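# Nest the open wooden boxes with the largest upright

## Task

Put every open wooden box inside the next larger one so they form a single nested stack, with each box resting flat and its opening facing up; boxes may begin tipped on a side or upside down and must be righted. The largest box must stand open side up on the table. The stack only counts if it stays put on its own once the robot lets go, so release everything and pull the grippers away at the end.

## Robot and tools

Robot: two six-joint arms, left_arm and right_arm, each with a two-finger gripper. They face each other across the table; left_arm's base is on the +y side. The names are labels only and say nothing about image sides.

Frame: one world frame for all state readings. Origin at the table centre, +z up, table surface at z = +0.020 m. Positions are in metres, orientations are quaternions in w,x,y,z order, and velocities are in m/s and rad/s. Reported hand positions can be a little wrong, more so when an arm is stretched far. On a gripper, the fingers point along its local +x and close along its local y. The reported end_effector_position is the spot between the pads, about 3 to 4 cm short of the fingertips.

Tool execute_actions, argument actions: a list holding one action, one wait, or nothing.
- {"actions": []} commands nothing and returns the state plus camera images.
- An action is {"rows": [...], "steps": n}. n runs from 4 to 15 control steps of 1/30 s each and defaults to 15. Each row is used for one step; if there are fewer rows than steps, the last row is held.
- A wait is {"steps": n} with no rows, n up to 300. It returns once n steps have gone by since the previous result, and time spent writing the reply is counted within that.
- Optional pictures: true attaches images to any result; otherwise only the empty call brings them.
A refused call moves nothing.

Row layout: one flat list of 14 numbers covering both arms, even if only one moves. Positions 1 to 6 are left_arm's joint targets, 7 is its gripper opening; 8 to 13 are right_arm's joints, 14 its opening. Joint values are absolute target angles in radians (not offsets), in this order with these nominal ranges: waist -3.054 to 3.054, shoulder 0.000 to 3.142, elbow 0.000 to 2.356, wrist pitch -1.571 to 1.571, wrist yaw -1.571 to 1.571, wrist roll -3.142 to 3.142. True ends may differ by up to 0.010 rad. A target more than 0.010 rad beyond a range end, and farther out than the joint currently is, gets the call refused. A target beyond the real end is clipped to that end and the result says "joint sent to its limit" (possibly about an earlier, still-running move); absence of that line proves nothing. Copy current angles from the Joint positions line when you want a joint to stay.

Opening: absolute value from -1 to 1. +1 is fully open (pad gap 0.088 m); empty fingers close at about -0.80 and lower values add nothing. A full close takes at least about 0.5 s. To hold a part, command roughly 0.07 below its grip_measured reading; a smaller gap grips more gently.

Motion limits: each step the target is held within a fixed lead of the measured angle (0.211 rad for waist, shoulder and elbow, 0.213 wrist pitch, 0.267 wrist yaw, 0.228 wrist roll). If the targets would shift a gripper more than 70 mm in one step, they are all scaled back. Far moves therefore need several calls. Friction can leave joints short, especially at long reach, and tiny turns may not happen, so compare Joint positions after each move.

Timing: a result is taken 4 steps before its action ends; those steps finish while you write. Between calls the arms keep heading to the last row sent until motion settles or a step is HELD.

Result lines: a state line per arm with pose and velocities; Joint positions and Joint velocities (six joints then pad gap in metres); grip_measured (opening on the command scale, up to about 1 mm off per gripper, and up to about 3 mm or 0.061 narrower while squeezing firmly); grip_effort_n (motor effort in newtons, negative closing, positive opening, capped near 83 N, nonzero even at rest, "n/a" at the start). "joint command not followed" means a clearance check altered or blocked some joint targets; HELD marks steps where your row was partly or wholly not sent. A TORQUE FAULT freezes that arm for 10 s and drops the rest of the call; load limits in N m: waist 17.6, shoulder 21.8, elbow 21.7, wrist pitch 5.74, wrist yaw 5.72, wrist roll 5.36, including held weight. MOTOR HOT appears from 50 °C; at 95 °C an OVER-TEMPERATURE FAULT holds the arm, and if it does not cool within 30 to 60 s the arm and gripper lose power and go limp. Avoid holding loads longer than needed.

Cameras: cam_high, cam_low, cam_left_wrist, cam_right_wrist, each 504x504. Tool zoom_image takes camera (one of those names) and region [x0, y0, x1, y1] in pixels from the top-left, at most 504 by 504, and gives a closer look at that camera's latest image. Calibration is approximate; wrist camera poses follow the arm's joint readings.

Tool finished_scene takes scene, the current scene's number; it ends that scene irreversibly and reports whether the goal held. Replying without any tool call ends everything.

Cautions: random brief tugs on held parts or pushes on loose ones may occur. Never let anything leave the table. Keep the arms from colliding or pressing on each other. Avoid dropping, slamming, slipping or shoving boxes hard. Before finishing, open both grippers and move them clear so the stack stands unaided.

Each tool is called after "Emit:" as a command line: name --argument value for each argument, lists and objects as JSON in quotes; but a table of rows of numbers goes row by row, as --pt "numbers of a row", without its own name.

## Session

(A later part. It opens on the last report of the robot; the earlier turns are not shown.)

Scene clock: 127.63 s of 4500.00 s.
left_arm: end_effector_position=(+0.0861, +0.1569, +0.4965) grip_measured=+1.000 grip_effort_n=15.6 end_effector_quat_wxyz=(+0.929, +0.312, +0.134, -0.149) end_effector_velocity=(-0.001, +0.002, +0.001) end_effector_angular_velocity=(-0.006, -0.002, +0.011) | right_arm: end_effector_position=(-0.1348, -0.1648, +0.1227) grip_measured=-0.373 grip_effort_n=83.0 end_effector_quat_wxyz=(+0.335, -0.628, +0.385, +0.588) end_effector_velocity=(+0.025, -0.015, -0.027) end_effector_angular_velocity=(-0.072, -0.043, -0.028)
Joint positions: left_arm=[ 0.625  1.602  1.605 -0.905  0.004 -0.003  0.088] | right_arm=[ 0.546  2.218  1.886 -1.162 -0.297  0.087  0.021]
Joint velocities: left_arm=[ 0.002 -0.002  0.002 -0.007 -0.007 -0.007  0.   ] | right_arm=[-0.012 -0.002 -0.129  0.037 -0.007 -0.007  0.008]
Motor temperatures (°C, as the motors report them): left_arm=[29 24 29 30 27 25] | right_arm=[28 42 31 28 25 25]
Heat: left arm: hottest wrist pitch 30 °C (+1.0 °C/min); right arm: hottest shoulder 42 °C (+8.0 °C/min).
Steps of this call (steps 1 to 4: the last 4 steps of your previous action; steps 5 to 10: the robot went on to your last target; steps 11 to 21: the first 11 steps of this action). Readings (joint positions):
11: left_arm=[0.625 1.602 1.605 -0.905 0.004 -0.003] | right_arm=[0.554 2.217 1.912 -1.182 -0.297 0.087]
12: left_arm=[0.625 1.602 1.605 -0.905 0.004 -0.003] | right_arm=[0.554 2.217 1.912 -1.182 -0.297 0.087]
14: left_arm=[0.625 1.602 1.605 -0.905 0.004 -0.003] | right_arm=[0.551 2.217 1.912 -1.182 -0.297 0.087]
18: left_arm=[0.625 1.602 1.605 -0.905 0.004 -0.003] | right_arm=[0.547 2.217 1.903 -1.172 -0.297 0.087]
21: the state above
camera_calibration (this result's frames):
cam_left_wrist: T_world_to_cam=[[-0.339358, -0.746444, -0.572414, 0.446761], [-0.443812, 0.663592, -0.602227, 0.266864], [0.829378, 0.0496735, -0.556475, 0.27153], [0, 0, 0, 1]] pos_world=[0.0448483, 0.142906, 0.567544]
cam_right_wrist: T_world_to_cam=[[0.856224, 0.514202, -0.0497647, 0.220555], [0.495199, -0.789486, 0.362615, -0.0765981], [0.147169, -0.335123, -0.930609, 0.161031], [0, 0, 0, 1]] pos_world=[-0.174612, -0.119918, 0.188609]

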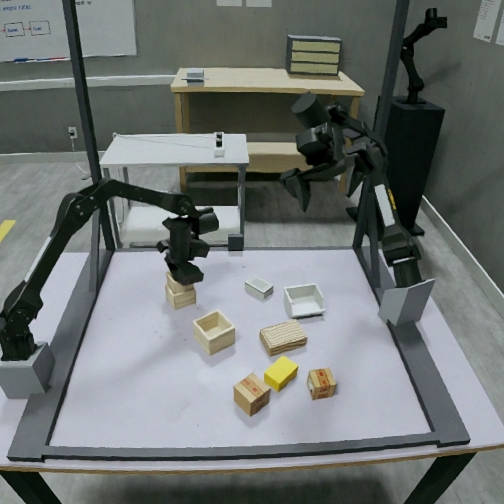

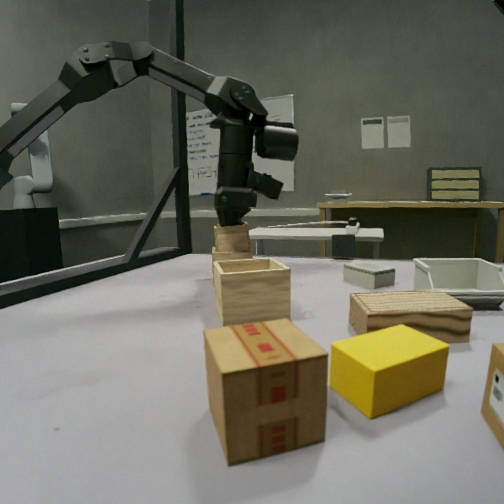

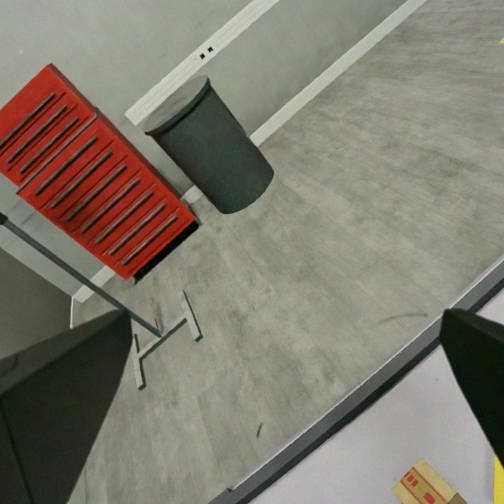

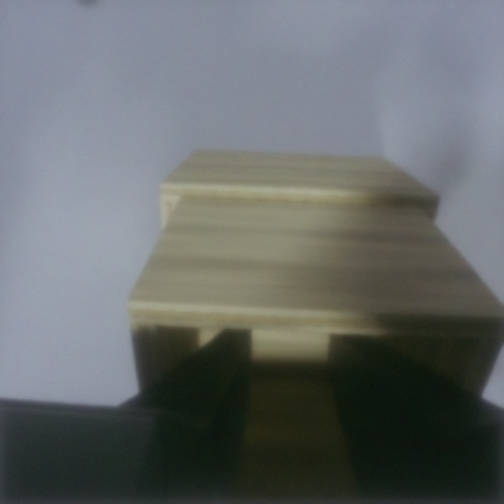

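Emit:
execute_actions --actions '[{"rows":[[0.628,1.6,1.6,-0.905,0,0,1,0.546,2.215,1.895,-1.14,-0.3,0.085,0.2]]}]' --pictures true

Emit:
zoom_image --camera "cam_high" --region '[130,230,250,350]'

Emit:
zoom_image --camera "cam_low" --region '[180,180,300,300]'

Scene clock: 128.13 s of 4500.00 s.
left_arm: end_effector_position=(+0.0861, +0.1569, +0.4965) grip_measured=+1.000 grip_effort_n=15.1 end_effector_quat_wxyz=(+0.929, +0.312, +0.134, -0.149) end_effector_velocity=(+0.002, -0.001, -0.000) end_effector_angular_velocity=(-0.005, -0.004, +0.005) | right_arm: end_effector_position=(-0.1363, -0.1610, +0.1226) grip_measured=-0.370 grip_effort_n=83.0 end_effector_quat_wxyz=(+0.336, -0.623, +0.381, +0.595) end_effector_velocity=(+0.003, -0.004, +0.001) end_effector_angular_velocity=(-0.021, -0.006, -0.001)
Joint positions: left_arm=[ 0.625  1.602  1.605 -0.905  0.004 -0.003  0.088] | right_arm=[ 0.544  2.218  1.886 -1.144 -0.297  0.087  0.021]
Joint velocities: left_arm=[-0.002  0.002 -0.002  0.007 -0.007 -0.007  0.   ] | right_arm=[-0.002 -0.002 -0.002 -0.022 -0.007 -0.007 -0.   ]
Motor temperatures (°C, as the motors report them): left_arm=[29 24 29 30 27 25] | right_arm=[28 42 31 28 25 25]
Heat: left arm: hottest wrist pitch 30 °C (+1.0 °C/min); right arm: hottest shoulder 42 °C (+8.1 °C/min).
Steps of this call (steps 1 to 4: the last 4 steps of your previous action; steps 5 to 15: the first 11 steps of this action). Readings (joint positions):
5: left_arm=[0.625 1.602 1.605 -0.905 0.004 -0.003] | right_arm=[0.544 2.218 1.881 -1.155 -0.297 0.087]
6: left_arm=[0.625 1.602 1.605 -0.905 0.004 -0.003] | right_arm=[0.544 2.218 1.881 -1.152 -0.297 0.087]
8: left_arm=[0.625 1.602 1.605 -0.905 0.004 -0.003] | right_arm=[0.544 2.218 1.883 -1.147 -0.297 0.087]
12: left_arm=[0.625 1.602 1.605 -0.905 0.004 -0.003] | right_arm=[0.544 2.218 1.885 -1.145 -0.297 0.087]
15: the state above
camera_calibration (this result's frames):
cam_left_wrist: T_world_to_cam=[[-0.339358, -0.746444, -0.572414, 0.446761], [-0.443812, 0.663592, -0.602227, 0.266864], [0.829378, 0.0496735, -0.556475, 0.27153], [0, 0, 0, 1]] pos_world=[0.0448483, 0.142906, 0.567544]
cam_right_wrist: T_world_to_cam=[[0.854196, 0.51747, -0.0507302, 0.2203], [0.50119, -0.793474, 0.345265, -0.070476], [0.138411, -0.320349, -0.937133, 0.164452], [0, 0, 0, 1]] pos_world=[-0.175619, -0.117237, 0.189622]

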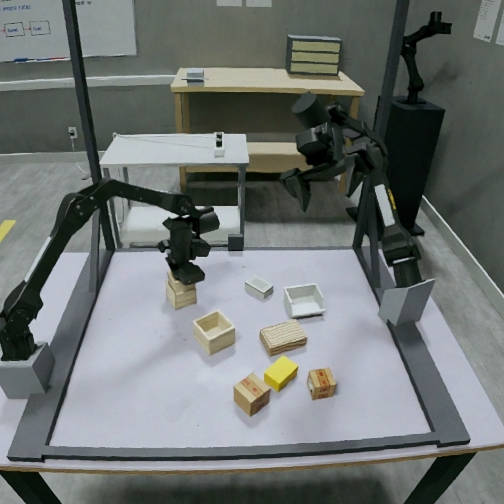

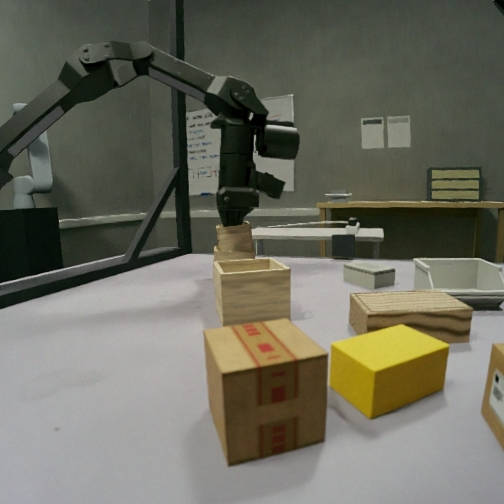

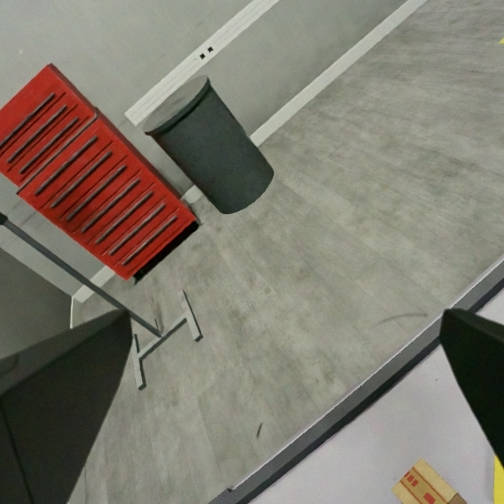

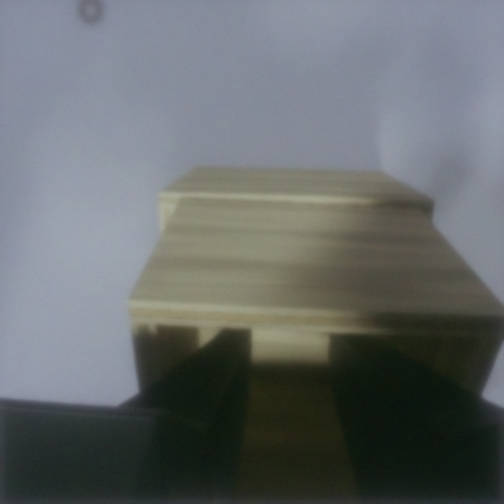

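Region (130, 230, 250, 350) of cam_high's 504x504 image, scaled by 4.200, with more detail than that image has.

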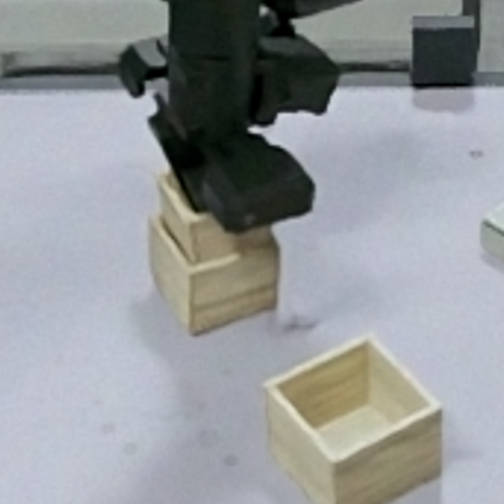

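Region (180, 180, 300, 300) of cam_low's 504x504 image, scaled by 4.200, with more detail than that image has.

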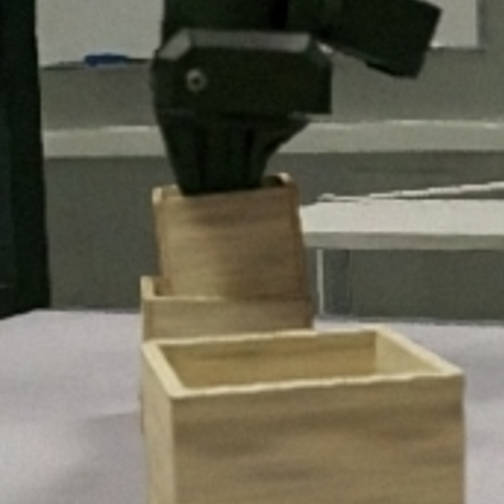

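Emit:
execute_actions --actions '[]'

Scene clock: 128.77 s of 4500.00 s.
left_arm: end_effector_position=(+0.0861, +0.1569, +0.4965) grip_measured=+1.000 grip_effort_n=15.6 end_effector_quat_wxyz=(+0.929, +0.312, +0.134, -0.149) end_effector_velocity=(+0.002, +0.002, -0.004) end_effector_angular_velocity=(+0.016, +0.008, +0.011) | right_arm: end_effector_position=(-0.1365, -0.1609, +0.1227) grip_measured=-0.370 grip_effort_n=83.0 end_effector_quat_wxyz=(+0.337, -0.622, +0.381, +0.595) end_effector_velocity=(+0.000, -0.004, -0.000) end_effector_angular_velocity=(-0.021, +0.012, +0.001)
Joint positions: left_arm=[ 0.625  1.602  1.605 -0.905  0.004 -0.003  0.088] | right_arm=[ 0.544  2.218  1.886 -1.143 -0.297  0.087  0.021]
Joint velocities: left_arm=[-0.002  0.002 -0.007 -0.007 -0.007  0.007  0.   ] | right_arm=[-0.002 -0.002 -0.007 -0.007 -0.022 -0.007 -0.   ]
Motor temperatures (°C, as the motors report them): left_arm=[29 24 29 30 27 25] | right_arm=[28 42 31 28 25 25]
Heat: left arm: hottest wrist pitch 30 °C (+1.0 °C/min); right arm: hottest shoulder 42 °C (+8.0 °C/min).
Kept back: nothing.
Steps of this call (steps 1 to 4: the last 4 steps of your previous action; steps 5 to 15: the robot went on to your last target; steps 16 to 19: nothing new was sent). Readings (joint positions):
1: left_arm=[0.625 1.602 1.605 -0.905 0.004 -0.003] | right_arm=[0.544 2.218 1.886 -1.144 -0.297 0.087]
2: left_arm=[0.625 1.602 1.605 -0.905 0.004 -0.003] | right_arm=[0.544 2.218 1.886 -1.144 -0.297 0.087]
4: left_arm=[0.625 1.602 1.605 -0.905 0.004 -0.003] | right_arm=[0.544 2.218 1.886 -1.144 -0.297 0.087]
8: left_arm=[0.625 1.602 1.605 -0.905 0.004 -0.003] | right_arm=[0.544 2.218 1.886 -1.144 -0.297 0.087]
19: the state above
All arms were judged still, so your last target was given up. Only a new action makes them travel on or press farther. Fingers that are still opening or closing keep moving.
camera_calibration (this result's frames):
cam_left_wrist: T_world_to_cam=[[-0.339358, -0.746444, -0.572414, 0.446761], [-0.443812, 0.663592, -0.602227, 0.266864], [0.829378, 0.0496735, -0.556475, 0.27153], [0, 0, 0, 1]] pos_world=[0.0448483, 0.142906, 0.567544]
cam_right_wrist: T_world_to_cam=[[0.854074, 0.517666, -0.0507784, 0.220358], [0.501489, -0.793585, 0.344573, -0.0702233], [0.138077, -0.319756, -0.937385, 0.164669], [0, 0, 0, 1]] pos_world=[-0.175723, -0.117146, 0.189745]

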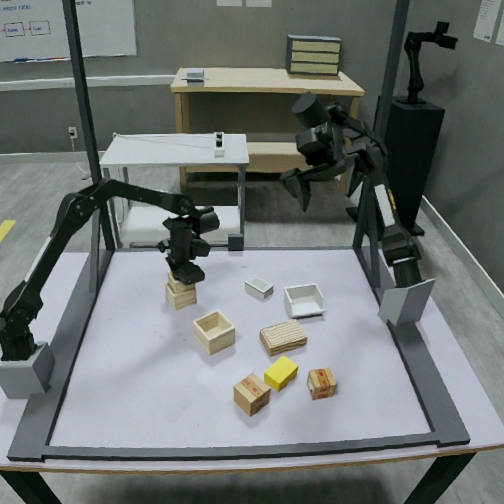

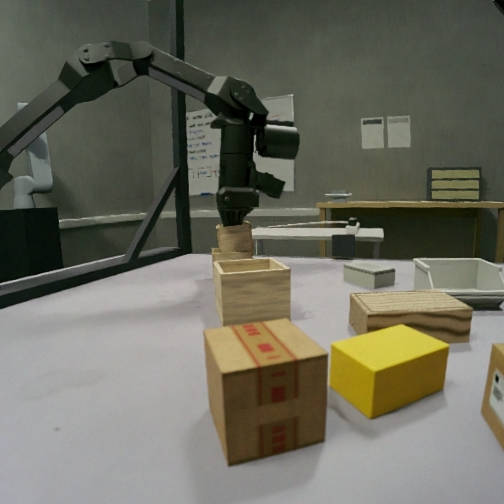

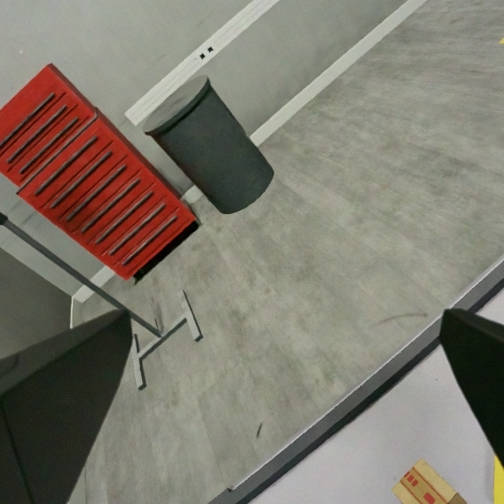

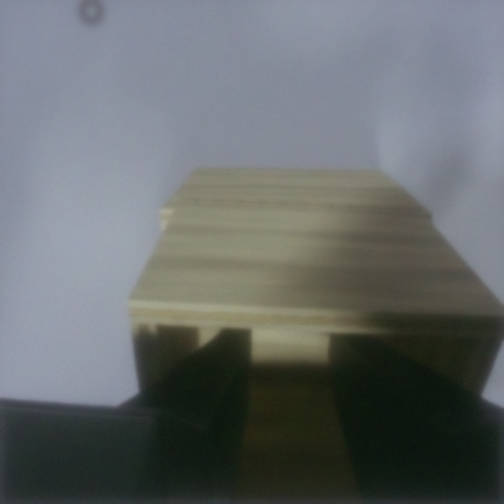

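Try releasing.

Emit:
execute_actions --actions '[{"rows":[[0.628,1.6,1.6,-0.905,0,0,1,0.544,2.218,1.886,-1.144,-0.297,0.087,-0.6]],"steps":15}]'

Emit:
execute_actions --actions '[{"steps":15}]' --pictures true

Emit:
zoom_image --camera "cam_low" --region '[160,180,320,320]'

Scene clock: 130.50 s of 4500.00 s.
left_arm: end_effector_position=(+0.0861, +0.1569, +0.4965) grip_measured=+1.000 grip_effort_n=15.1 end_effector_quat_wxyz=(+0.929, +0.312, +0.134, -0.149) end_effector_velocity=(+0.001, +0.003, -0.005) end_effector_angular_velocity=(+0.006, +0.018, +0.021) | right_arm: end_effector_position=(-0.1364, -0.1610, +0.1227) grip_measured=-0.562 grip_effort_n=-14.7 end_effector_quat_wxyz=(+0.336, -0.623, +0.381, +0.595) end_effector_velocity=(+0.001, -0.005, +0.001) end_effector_angular_velocity=(-0.029, +0.007, -0.002)
Joint positions: left_arm=[ 0.625  1.602  1.605 -0.905  0.004 -0.003  0.088] | right_arm=[ 0.544  2.218  1.886 -1.144 -0.297  0.087  0.011]
Joint velocities: left_arm=[-0.002  0.002 -0.002 -0.022 -0.007 -0.007  0.   ] | right_arm=[-0.002 -0.002 -0.002 -0.022 -0.022 -0.007 -0.014]
Motor temperatures (°C, as the motors report them): left_arm=[29 24 29 30 27 25] | right_arm=[28 42 31 28 25 25]
Heat: left arm: hottest wrist pitch 30 °C (+1.0 °C/min); right arm: hottest shoulder 42 °C (+7.0 °C/min).
Steps of this call (steps 1 to 41: nothing new was sent; steps 42 to 52: the first 11 steps of this action). Readings (joint positions):
42: left_arm=[0.625 1.602 1.605 -0.905 0.004 -0.003] | right_arm=[0.544 2.218 1.886 -1.143 -0.297 0.087]
43: left_arm=[0.625 1.602 1.605 -0.905 0.004 -0.003] | right_arm=[0.544 2.218 1.886 -1.143 -0.297 0.087]
45: left_arm=[0.625 1.602 1.605 -0.905 0.004 -0.003] | right_arm=[0.544 2.218 1.886 -1.143 -0.297 0.087]
49: left_arm=[0.625 1.602 1.605 -0.905 0.004 -0.003] | right_arm=[0.544 2.218 1.886 -1.144 -0.297 0.087]
52: the state above

Scene clock: 131.00 s of 4500.00 s.
left_arm: end_effector_position=(+0.0861, +0.1569, +0.4965) grip_measured=+1.000 grip_effort_n=15.1 end_effector_quat_wxyz=(+0.929, +0.312, +0.134, -0.149) end_effector_velocity=(+0.001, +0.004, -0.002) end_effector_angular_velocity=(+0.003, -0.002, +0.024) | right_arm: end_effector_position=(-0.1364, -0.1610, +0.1227) grip_measured=-0.597 grip_effort_n=-15.1 end_effector_quat_wxyz=(+0.336, -0.623, +0.381, +0.595) end_effector_velocity=(+0.006, -0.006, +0.001) end_effector_angular_velocity=(-0.024, -0.025, +0.011)
Joint positions: left_arm=[ 0.625  1.602  1.605 -0.905  0.004 -0.003  0.088] | right_arm=[ 0.544  2.218  1.886 -1.144 -0.297  0.087  0.01 ]
Joint velocities: left_arm=[-0.002 -0.002 -0.007 -0.007 -0.022 -0.007  0.   ] | right_arm=[-0.002 -0.002 -0.002 -0.037  0.007 -0.022 -0.   ]
Motor temperatures (°C, as the motors report them): left_arm=[29 24 29 30 27 25] | right_arm=[28 43 31 28 25 25]
Heat: left arm: hottest wrist pitch 30 °C (+1.0 °C/min); right arm: hottest shoulder 43 °C (+8.1 °C/min).
Kept back: nothing.
Steps of this call (steps 1 to 4: the last 4 steps of your previous action; steps 5 to 15: the robot went on to your last target). Readings (joint positions):
1: left_arm=[0.625 1.602 1.605 -0.905 0.004 -0.003] | right_arm=[0.544 2.218 1.886 -1.144 -0.297 0.087]
2: left_arm=[0.625 1.602 1.605 -0.905 0.004 -0.003] | right_arm=[0.544 2.218 1.886 -1.144 -0.297 0.087]
4: left_arm=[0.625 1.602 1.605 -0.905 0.004 -0.003] | right_arm=[0.544 2.218 1.886 -1.144 -0.297 0.087]
8: left_arm=[0.625 1.602 1.605 -0.905 0.004 -0.003] | right_arm=[0.544 2.218 1.886 -1.144 -0.297 0.087]
15: the state above
All arms were judged still, so your last target was given up. Only a new action makes them travel on or press farther. Fingers that are still opening or closing keep moving.
camera_calibration (this result's frames):
cam_left_wrist: T_world_to_cam=[[-0.339358, -0.746444, -0.572414, 0.446761], [-0.443812, 0.663592, -0.602227, 0.266864], [0.829378, 0.0496735, -0.556475, 0.27153], [0, 0, 0, 1]] pos_world=[0.0448483, 0.142906, 0.567544]
cam_right_wrist: T_world_to_cam=[[0.854196, 0.51747, -0.0507302, 0.22033], [0.50119, -0.793474, 0.345265, -0.0704857], [0.138411, -0.320349, -0.937133, 0.164543], [0, 0, 0, 1]] pos_world=[-0.175653, -0.117231, 0.189712]

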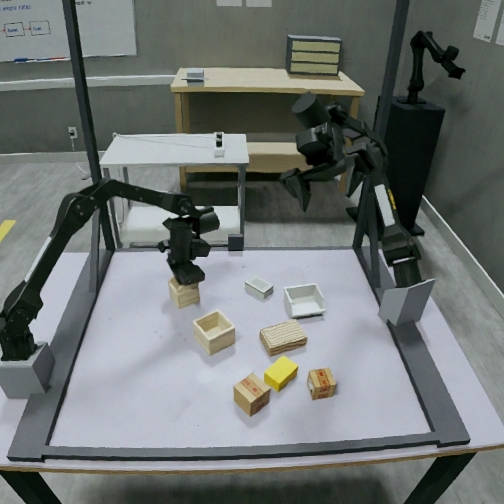

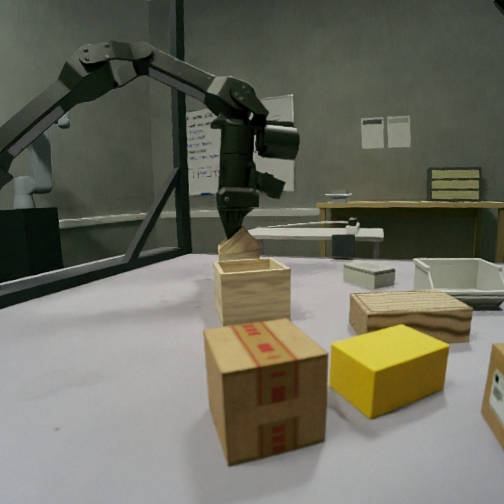

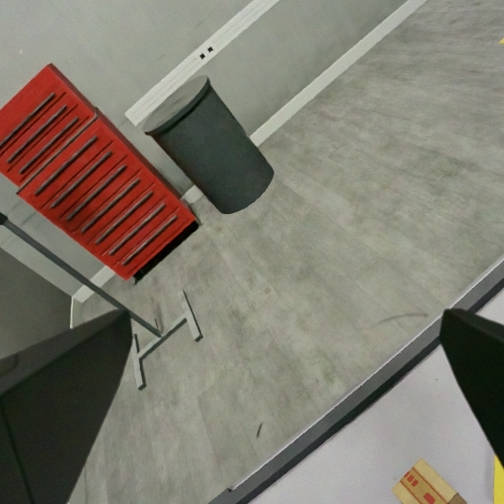

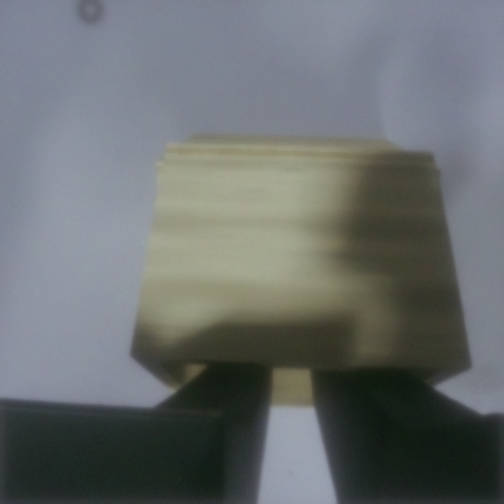

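Region (160, 180, 320, 320) of cam_low's 504x504 image, scaled by 3.150, with more detail than that image has; it fills the top 441 rows of this view, and the rest is white.

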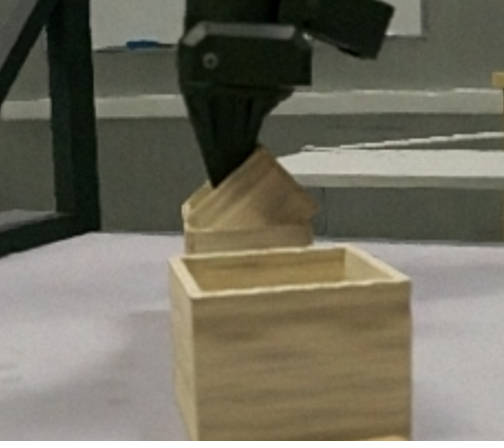

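Emit:
execute_actions --actions '[{"rows":[[0.628,1.6,1.6,-0.905,0,0,1,0.544,2.27,1.973,-1.179,-0.297,0.087,-0.6]],"steps":15}]' --pictures true

Emit:
zoom_image --camera "cam_low" --region '[160,180,320,320]'

Scene clock: 131.67 s of 4500.00 s.
left_arm: end_effector_position=(+0.0861, +0.1569, +0.4965) grip_measured=+1.000 grip_effort_n=15.1 end_effector_quat_wxyz=(+0.929, +0.312, +0.134, -0.149) end_effector_velocity=(-0.002, +0.003, +0.001) end_effector_angular_velocity=(-0.001, -0.010, +0.019) | right_arm: end_effector_position=(-0.1432, -0.1531, +0.1267) grip_measured=-0.597 grip_effort_n=-15.1 end_effector_quat_wxyz=(+0.337, -0.620, +0.379, +0.599) end_effector_velocity=(-0.000, -0.002, -0.003) end_effector_angular_velocity=(-0.029, +0.006, -0.002)
Joint positions: left_arm=[ 0.625  1.602  1.605 -0.905  0.004 -0.003  0.088] | right_arm=[ 0.544  2.25   1.96  -1.176 -0.297  0.087  0.01 ]
Joint velocities: left_arm=[-0.002 -0.007 -0.002 -0.007 -0.022 -0.007  0.   ] | right_arm=[-0.002  0.017  0.017 -0.022 -0.022 -0.007  0.   ]
Motor temperatures (°C, as the motors report them): left_arm=[29 24 29 30 27 25] | right_arm=[28 43 31 28 25 25]
Heat: left arm: hottest wrist pitch 30 °C (+1.0 °C/min); right arm: hottest shoulder 43 °C (+8.0 °C/min).
Steps of this call (steps 1 to 9: nothing new was sent; steps 10 to 20: the first 11 steps of this action). Readings (joint positions):
10: left_arm=[0.625 1.602 1.605 -0.905 0.004 -0.003] | right_arm=[0.544 2.221 1.893 -1.151 -0.297 0.087]
11: left_arm=[0.625 1.602 1.605 -0.905 0.004 -0.003] | right_arm=[0.544 2.228 1.908 -1.159 -0.297 0.087]
13: left_arm=[0.625 1.602 1.605 -0.905 0.004 -0.003] | right_arm=[0.544 2.239 1.934 -1.162 -0.297 0.087]
17: left_arm=[0.625 1.602 1.605 -0.905 0.004 -0.003] | right_arm=[0.544 2.247 1.956 -1.173 -0.297 0.087]
20: the state above
camera_calibration (this result's frames):
cam_left_wrist: T_world_to_cam=[[-0.339358, -0.746444, -0.572414, 0.446761], [-0.443812, 0.663592, -0.602227, 0.266864], [0.829378, 0.0496735, -0.556475, 0.27153], [0, 0, 0, 1]] pos_world=[0.0448483, 0.142906, 0.567544]
cam_right_wrist: T_world_to_cam=[[0.852488, 0.520215, -0.0513891, 0.222517], [0.505358, -0.794993, 0.33556, -0.0605912], [0.133709, -0.312031, -0.940616, 0.17281], [0, 0, 0, 1]] pos_world=[-0.182179, -0.110004, 0.194314]

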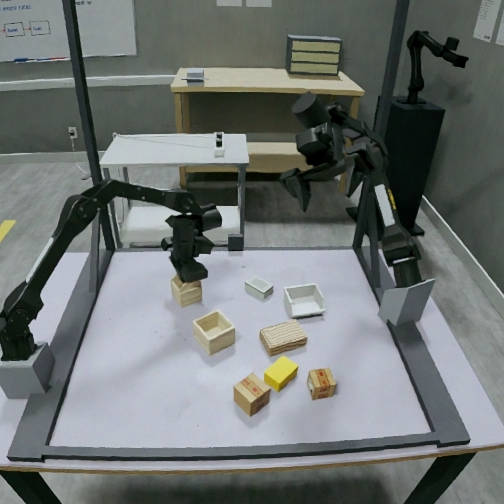

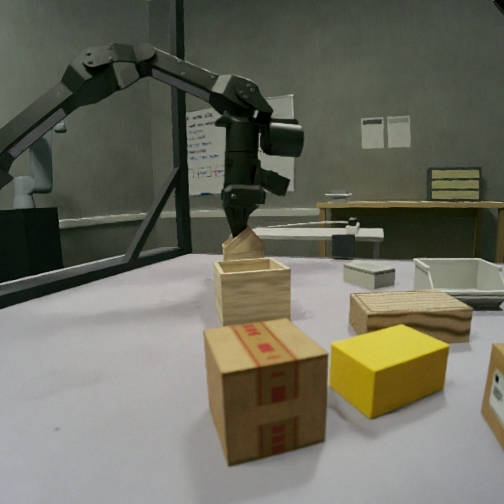

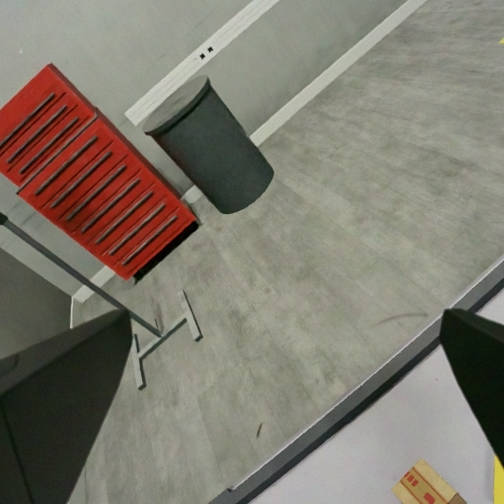

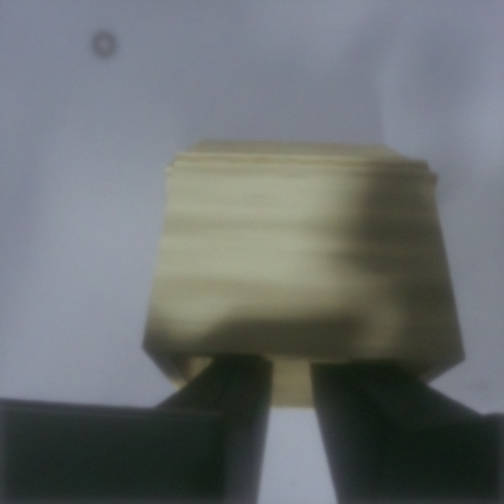

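Region (160, 180, 320, 320) of cam_low's 504x504 image, scaled by 3.150, with more detail than that image has; it fills the top 441 rows of this view, and the rest is white.

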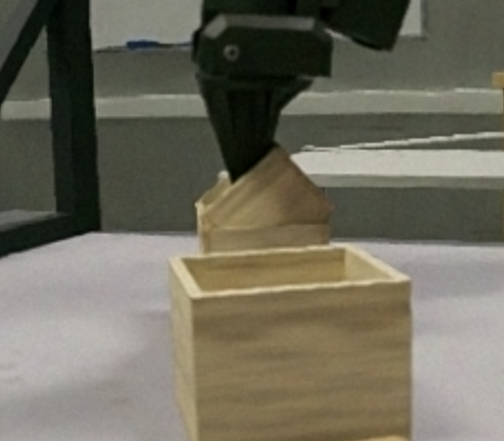

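Emit:
execute_actions --actions '[{"rows":[[0.628,1.6,1.6,-0.905,0,0,1,0.544,2.2,1.87,-1.15,-0.297,0.087,-0.8]],"steps":12}]'

Emit:
execute_actions --actions '[{"rows":[[0.628,1.6,1.6,-0.905,0,0,1,0.544,2.0,1.85,-1.15,-0.297,0.1,-0.8]],"steps":15}]'

Emit:
execute_actions --actions '[{"rows":[[0.628,1.6,1.6,-0.905,0,0,1,0.55,1.55,0.9,0.1,-0.2,0.15,-0.8]],"steps":15}]'

Emit:
execute_actions --actions '[{"rows":[[0.628,1.6,1.6,-0.905,0,0,1,0.55,1.63,0.76,0.19,-0.2,0.15,-0.8]],"steps":15}]'

Emit:
execute_actions --actions '[{"steps":10}]' --pictures true

Scene clock: 132.40 s of 4500.00 s.
left_arm: end_effector_position=(+0.0861, +0.1569, +0.4965) grip_measured=+1.000 grip_effort_n=15.1 end_effector_quat_wxyz=(+0.929, +0.312, +0.134, -0.149) end_effector_velocity=(+0.000, +0.003, -0.000) end_effector_angular_velocity=(+0.001, -0.006, +0.022) | right_arm: end_effector_position=(-0.1360, -0.1620, +0.1238) grip_measured=-0.775 grip_effort_n=-14.7 end_effector_quat_wxyz=(+0.336, -0.624, +0.383, +0.592) end_effector_velocity=(+0.014, -0.014, +0.002) end_effector_angular_velocity=(-0.012, -0.035, -0.002)
Joint positions: left_arm=[ 0.625  1.602  1.605 -0.905  0.004 -0.003  0.088] | right_arm=[ 0.544  2.219  1.892 -1.156 -0.297  0.087  0.001]
Joint velocities: left_arm=[-0.002 -0.002 -0.002 -0.007 -0.022 -0.007  0.   ] | right_arm=[-0.002 -0.056 -0.095  0.007  0.022 -0.007 -0.009]
Motor temperatures (°C, as the motors report them): left_arm=[29 24 29 30 27 25] | right_arm=[28 43 31 28 25 25]
Heat: left arm: hottest wrist pitch 30 °C (+1.0 °C/min); right arm: hottest shoulder 43 °C (+8.1 °C/min).
Steps of this call (steps 1 to 4: the last 4 steps of your previous action; steps 5 to 14: the robot went on to your last target; steps 15 to 22: the first 8 steps of this action). Readings (joint positions):
15: left_arm=[0.625 1.602 1.605 -0.905 0.004 -0.003] | right_arm=[0.544 2.250 1.957 -1.173 -0.297 0.087]
16: left_arm=[0.625 1.602 1.605 -0.905 0.004 -0.003] | right_arm=[0.544 2.243 1.942 -1.166 -0.297 0.087]
18: left_arm=[0.625 1.602 1.605 -0.905 0.004 -0.003] | right_arm=[0.544 2.230 1.915 -1.164 -0.297 0.087]
22: the state above

Scene clock: 132.90 s of 4500.00 s.
left_arm: end_effector_position=(+0.0861, +0.1569, +0.4965) grip_measured=+1.000 grip_effort_n=15.1 end_effector_quat_wxyz=(+0.929, +0.312, +0.134, -0.149) end_effector_velocity=(-0.001, +0.001, -0.001) end_effector_angular_velocity=(-0.001, +0.003, +0.010) | right_arm: end_effector_position=(-0.1570, -0.1712, +0.2093) grip_measured=-0.795 grip_effort_n=-23.5 end_effector_quat_wxyz=(+0.351, -0.569, +0.339, +0.662) end_effector_velocity=(+0.001, -0.002, +0.000) end_effector_angular_velocity=(-0.009, +0.001, +0.004)
Joint positions: left_arm=[ 0.625  1.602  1.605 -0.905  0.004 -0.003  0.088] | right_arm=[ 0.544  1.993  1.862 -1.149 -0.297  0.097  0.   ]
Joint velocities: left_arm=[-0.002 -0.002 -0.002 -0.007 -0.007 -0.007  0.   ] | right_arm=[-0.002 -0.002 -0.002 -0.007 -0.007 -0.007 -0.   ]
Motor temperatures (°C, as the motors report them): left_arm=[29 24 29 30 27 25] | right_arm=[28 43 31 28 25 25]
Heat: left arm: hottest wrist pitch 30 °C (+1.0 °C/min); right arm: hottest shoulder 43 °C (+8.0 °C/min).
Steps of this call (steps 1 to 4: the last 4 steps of your previous action; steps 5 to 15: the first 11 steps of this action). Readings (joint positions):
5: left_arm=[0.625 1.602 1.605 -0.905 0.004 -0.003] | right_arm=[0.544 2.198 1.882 -1.148 -0.297 0.088]
6: left_arm=[0.625 1.602 1.605 -0.905 0.004 -0.003] | right_arm=[0.544 2.177 1.870 -1.149 -0.297 0.090]
8: left_arm=[0.625 1.602 1.605 -0.905 0.004 -0.003] | right_arm=[0.544 2.118 1.856 -1.154 -0.297 0.093]
12: left_arm=[0.625 1.602 1.605 -0.905 0.004 -0.003] | right_arm=[0.544 2.011 1.860 -1.149 -0.297 0.096]
15: the state above

Scene clock: 133.40 s of 4500.00 s.
left_arm: end_effector_position=(+0.0861, +0.1569, +0.4965) grip_measured=+1.000 grip_effort_n=15.1 end_effector_quat_wxyz=(+0.929, +0.312, +0.134, -0.149) end_effector_velocity=(-0.002, +0.003, +0.001) end_effector_angular_velocity=(-0.001, -0.010, +0.019) | right_arm: end_effector_position=(-0.1548, -0.1804, +0.2686) grip_measured=-0.795 grip_effort_n=-24.4 end_effector_quat_wxyz=(+0.407, -0.418, +0.217, +0.783) end_effector_velocity=(+0.019, -0.002, -0.037) end_effector_angular_velocity=(+0.685, +0.450, +0.190)
Joint positions: left_arm=[ 0.625  1.602  1.605 -0.905  0.004 -0.003  0.088] | right_arm=[ 0.546  1.574  1.385 -0.615 -0.211  0.145  0.   ]
Joint velocities: left_arm=[-0.002 -0.007 -0.002 -0.007 -0.022 -0.007  0.   ] | right_arm=[ 0.002 -0.549 -1.209  1.502  0.037  0.007 -0.   ]
Motor temperatures (°C, as the motors report them): left_arm=[29 24 29 30 27 25] | right_arm=[28 43 31 28 25 25]
Heat: left arm: hottest wrist pitch 30 °C (+1.0 °C/min); right arm: hottest shoulder 43 °C (+7.1 °C/min).
Steps of this call (steps 1 to 4: the last 4 steps of your previous action; steps 5 to 15: the first 11 steps of this action). Readings (joint positions):
5: left_arm=[0.625 1.602 1.605 -0.905 0.004 -0.003] | right_arm=[0.544 1.976 1.838 -1.116 -0.289 0.105]
6: left_arm=[0.625 1.602 1.605 -0.905 0.004 -0.003] | right_arm=[0.545 1.940 1.786 -1.058 -0.264 0.116]
8: left_arm=[0.625 1.602 1.605 -0.905 0.004 -0.003] | right_arm=[0.546 1.856 1.687 -0.971 -0.237 0.130]
12: left_arm=[0.625 1.602 1.605 -0.905 0.004 -0.003] | right_arm=[0.546 1.668 1.506 -0.770 -0.215 0.142]
15: the state above

Scene clock: 133.90 s of 4500.00 s.
left_arm: end_effector_position=(+0.0861, +0.1569, +0.4965) grip_measured=+1.000 grip_effort_n=15.1 end_effector_quat_wxyz=(+0.929, +0.312, +0.134, -0.149) end_effector_velocity=(-0.000, +0.004, -0.005) end_effector_angular_velocity=(+0.006, +0.018, +0.021) | right_arm: end_effector_position=(-0.1005, -0.1950, +0.1329) grip_measured=-0.795 grip_effort_n=-24.0 end_effector_quat_wxyz=(+0.410, -0.398, +0.203, +0.795) end_effector_velocity=(-0.039, +0.042, +0.028) end_effector_angular_velocity=(+0.492, +0.361, +0.172)
Joint positions: left_arm=[ 0.625  1.602  1.605 -0.905  0.004 -0.003  0.088] | right_arm=[ 0.547  1.627  0.796  0.081 -0.205  0.148  0.   ]
Joint velocities: left_arm=[-0.002 -0.002 -0.007 -0.022 -0.007 -0.007  0.   ] | right_arm=[-0.007  0.002 -0.295  0.93  -0.022 -0.007  0.   ]
Motor temperatures (°C, as the motors report them): left_arm=[29 24 29 30 27 25] | right_arm=[28 43 31 28 25 25]
Heat: left arm: hottest wrist pitch 30 °C (+1.0 °C/min); right arm: hottest shoulder 43 °C (+7.0 °C/min).
Steps of this call (steps 1 to 4: the last 4 steps of your previous action; steps 5 to 15: the first 11 steps of this action). Readings (joint positions):
5: left_arm=[0.625 1.602 1.605 -0.905 0.004 -0.003] | right_arm=[0.546 1.560 1.166 -0.375 -0.206 0.147]
6: left_arm=[0.625 1.602 1.605 -0.905 0.004 -0.003] | right_arm=[0.546 1.569 1.126 -0.331 -0.206 0.147]
8: left_arm=[0.625 1.602 1.605 -0.905 0.004 -0.003] | right_arm=[0.546 1.591 1.042 -0.233 -0.206 0.147]
12: left_arm=[0.625 1.602 1.605 -0.905 0.004 -0.003] | right_arm=[0.546 1.617 0.863 -0.046 -0.205 0.148]
15: the state above

Scene clock: 134.23 s of 4500.00 s.
left_arm: end_effector_position=(+0.0861, +0.1569, +0.4965) grip_measured=+1.000 grip_effort_n=15.6 end_effector_quat_wxyz=(+0.929, +0.312, +0.134, -0.149) end_effector_velocity=(-0.002, +0.002, -0.002) end_effector_angular_velocity=(-0.001, +0.003, +0.010) | right_arm: end_effector_position=(-0.1073, -0.1884, +0.1397) grip_measured=-0.795 grip_effort_n=-23.5 end_effector_quat_wxyz=(+0.410, -0.369, +0.183, +0.814) end_effector_velocity=(+0.002, -0.004, -0.005) end_effector_angular_velocity=(-0.011, +0.006, +0.017)
Joint positions: left_arm=[ 0.625  1.602  1.605 -0.905  0.004 -0.003  0.088] | right_arm=[ 0.547  1.627  0.774  0.183 -0.205  0.148  0.   ]
Joint velocities: left_arm=[-0.002 -0.007 -0.007 -0.007 -0.007 -0.007  0.   ] | right_arm=[-0.002  0.002 -0.022  0.022 -0.022 -0.007 -0.   ]
Motor temperatures (°C, as the motors report them): left_arm=[29 24 29 30 27 25] | right_arm=[28 43 31 28 25 25]
Heat: left arm: hottest wrist pitch 30 °C (+1.0 °C/min); right arm: hottest shoulder 43 °C (+7.1 °C/min).
Kept back: nothing.
Steps of this call (steps 1 to 4: the last 4 steps of your previous action; steps 5 to 10: the robot went on to your last target). Readings (joint positions):
1: left_arm=[0.625 1.602 1.605 -0.905 0.004 -0.003] | right_arm=[0.547 1.627 0.788 0.111 -0.205 0.148]
2: left_arm=[0.625 1.602 1.605 -0.905 0.004 -0.003] | right_arm=[0.547 1.627 0.786 0.133 -0.205 0.148]
4: left_arm=[0.625 1.602 1.605 -0.905 0.004 -0.003] | right_arm=[0.547 1.627 0.785 0.160 -0.205 0.148]
8: left_arm=[0.625 1.602 1.605 -0.905 0.004 -0.003] | right_arm=[0.547 1.627 0.776 0.178 -0.205 0.148]
10: the state above
camera_calibration (this result's frames):
cam_left_wrist: T_world_to_cam=[[-0.339358, -0.746444, -0.572414, 0.446761], [-0.443812, 0.663592, -0.602227, 0.266864], [0.829378, 0.0496735, -0.556475, 0.27153], [0, 0, 0, 1]] pos_world=[0.0448483, 0.142906, 0.567544]
cam_right_wrist: T_world_to_cam=[[0.777336, 0.628691, 0.02229, 0.213032], [0.578323, -0.700218, -0.418614, 0.0199501], [-0.247571, 0.338294, -0.907891, 0.246311], [0, 0, 0, 1]] pos_world=[-0.116155, -0.203287, 0.227227]

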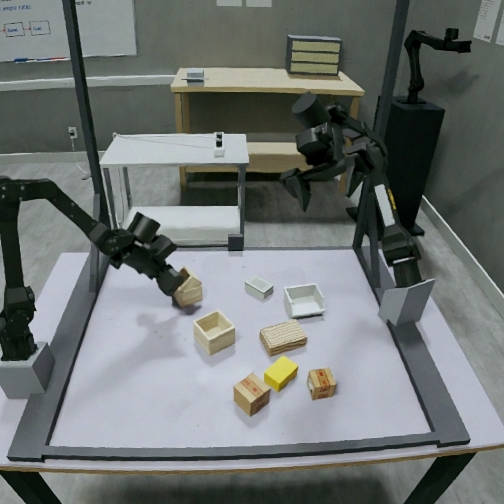

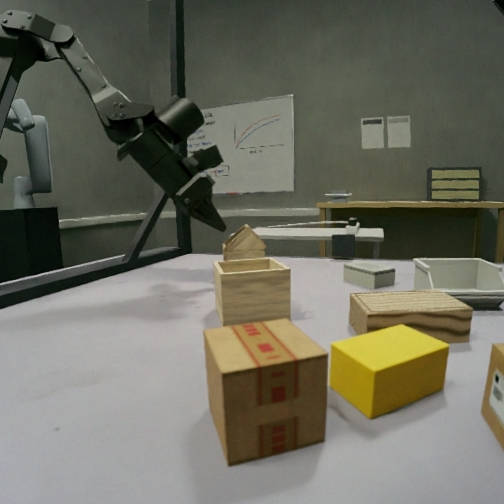

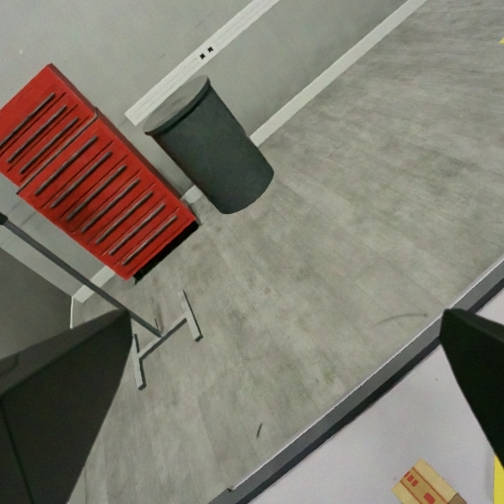

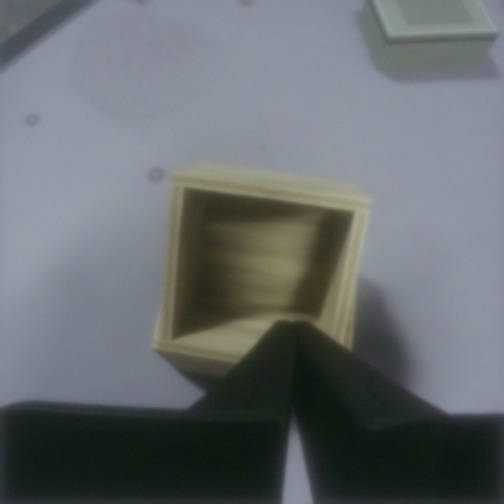

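Emit:
execute_actions --actions '[{"rows":[[0.628,1.6,1.6,-0.905,0,0,1,0.6,1.70,0.76,0.22,-0.2,0.25,-0.8]],"steps":15}]'

Emit:
execute_actions --actions '[{"steps":8}]' --pictures true

Scene clock: 134.77 s of 4500.00 s.
left_arm: end_effector_position=(+0.0861, +0.1569, +0.4965) grip_measured=+1.000 grip_effort_n=15.1 end_effector_quat_wxyz=(+0.929, +0.312, +0.134, -0.149) end_effector_velocity=(-0.000, -0.001, +0.001) end_effector_angular_velocity=(-0.007, -0.008, +0.002) | right_arm: end_effector_position=(-0.1171, -0.1991, +0.1164) grip_measured=-0.795 grip_effort_n=-23.5 end_effector_quat_wxyz=(+0.408, -0.369, +0.225, +0.805) end_effector_velocity=(-0.004, -0.003, +0.002) end_effector_angular_velocity=(-0.007, +0.022, +0.013)
Joint positions: left_arm=[ 0.625  1.602  1.605 -0.905  0.004 -0.003  0.088] | right_arm=[ 0.596  1.686  0.768  0.218 -0.202  0.243  0.   ]
Joint velocities: left_arm=[-0.002 -0.002 -0.002  0.007 -0.007 -0.007  0.   ] | right_arm=[ 0.002 -0.007 -0.002  0.007 -0.022  0.007 -0.   ]
Motor temperatures (°C, as the motors report them): left_arm=[29 24 29 30 27 25] | right_arm=[28 42 31 28 25 25]
Heat: left arm: hottest wrist pitch 30 °C (+1.0 °C/min); right arm: hottest shoulder 42 °C (+6.0 °C/min).
Steps of this call (steps 1 to 5: the robot went on to your last target; steps 6 to 16: the first 11 steps of this action). Readings (joint positions):
6: left_arm=[0.625 1.602 1.605 -0.905 0.004 -0.003] | right_arm=[0.549 1.632 0.773 0.192 -0.203 0.162]
7: left_arm=[0.625 1.602 1.605 -0.905 0.004 -0.003] | right_arm=[0.557 1.641 0.773 0.204 -0.202 0.185]
9: left_arm=[0.625 1.602 1.605 -0.905 0.004 -0.003] | right_arm=[0.577 1.661 0.772 0.210 -0.202 0.213]
13: left_arm=[0.625 1.602 1.605 -0.905 0.004 -0.003] | right_arm=[0.595 1.685 0.768 0.213 -0.202 0.237]
16: the state above

Scene clock: 135.03 s of 4500.00 s.
left_arm: end_effector_position=(+0.0861, +0.1569, +0.4965) grip_measured=+1.000 grip_effort_n=15.1 end_effector_quat_wxyz=(+0.929, +0.312, +0.134, -0.149) end_effector_velocity=(-0.002, -0.003, +0.001) end_effector_angular_velocity=(-0.011, -0.003, -0.012) | right_arm: end_effector_position=(-0.1171, -0.1993, +0.1158) grip_measured=-0.795 grip_effort_n=-23.5 end_effector_quat_wxyz=(+0.408, -0.368, +0.227, +0.804) end_effector_velocity=(-0.001, -0.003, +0.001) end_effector_angular_velocity=(-0.004, -0.001, +0.012)
Joint positions: left_arm=[ 0.625  1.602  1.605 -0.905  0.004 -0.003  0.088] | right_arm=[ 0.596  1.688  0.768  0.218 -0.202  0.247  0.   ]
Joint velocities: left_arm=[-0.002 -0.002  0.002  0.007  0.007 -0.007  0.   ] | right_arm=[ 0.002 -0.007 -0.002 -0.007 -0.007 -0.007 -0.   ]
Motor temperatures (°C, as the motors report them): left_arm=[29 24 29 30 27 25] | right_arm=[28 42 31 28 25 25]
Heat: left arm: hottest wrist pitch 30 °C (+1.0 °C/min); right arm: hottest shoulder 42 °C (+6.1 °C/min).
Kept back: nothing.
Steps of this call (steps 1 to 4: the last 4 steps of your previous action; steps 5 to 8: the robot went on to your last target). Readings (joint positions):
1: left_arm=[0.625 1.602 1.605 -0.905 0.004 -0.003] | right_arm=[0.596 1.686 0.768 0.218 -0.202 0.245]
2: left_arm=[0.625 1.602 1.605 -0.905 0.004 -0.003] | right_arm=[0.596 1.686 0.768 0.218 -0.202 0.245]
4: left_arm=[0.625 1.602 1.605 -0.905 0.004 -0.003] | right_arm=[0.596 1.687 0.768 0.218 -0.202 0.246]
8: the state above
camera_calibration (this result's frames):
cam_left_wrist: T_world_to_cam=[[-0.339358, -0.746444, -0.572414, 0.446761], [-0.443812, 0.663592, -0.602227, 0.266864], [0.829378, 0.0496735, -0.556475, 0.27153], [0, 0, 0, 1]] pos_world=[0.0448483, 0.142906, 0.567544]
cam_right_wrist: T_world_to_cam=[[0.800265, 0.597685, -0.0484683, 0.232766], [0.538365, -0.751726, -0.380881, -0.0113848], [-0.264082, 0.278712, -0.923353, 0.213836], [0, 0, 0, 1]] pos_world=[-0.123675, -0.207277, 0.204391]

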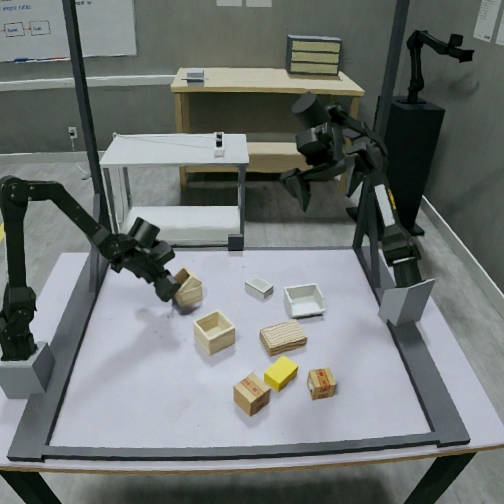

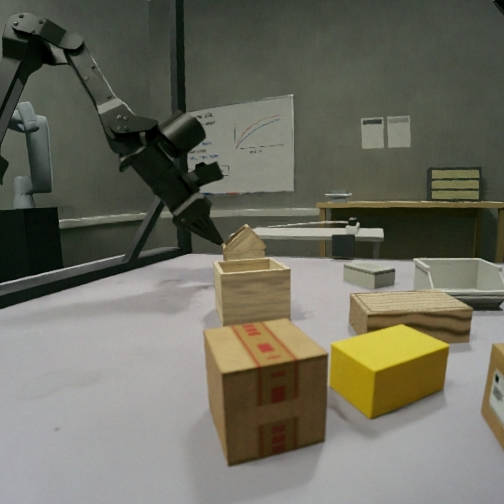

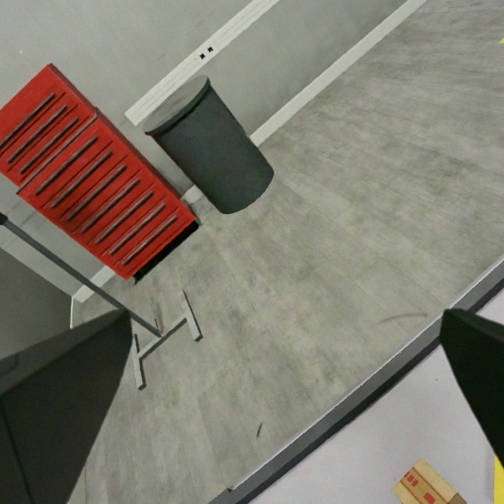

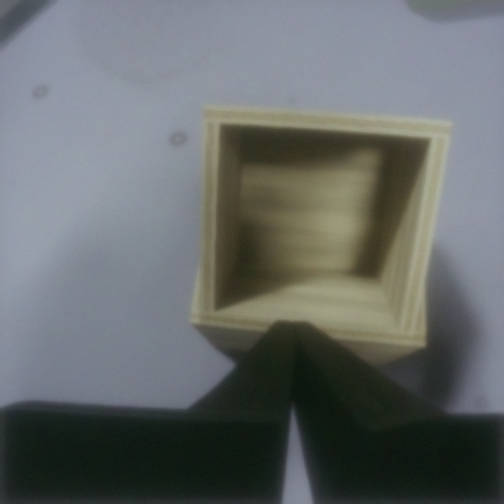

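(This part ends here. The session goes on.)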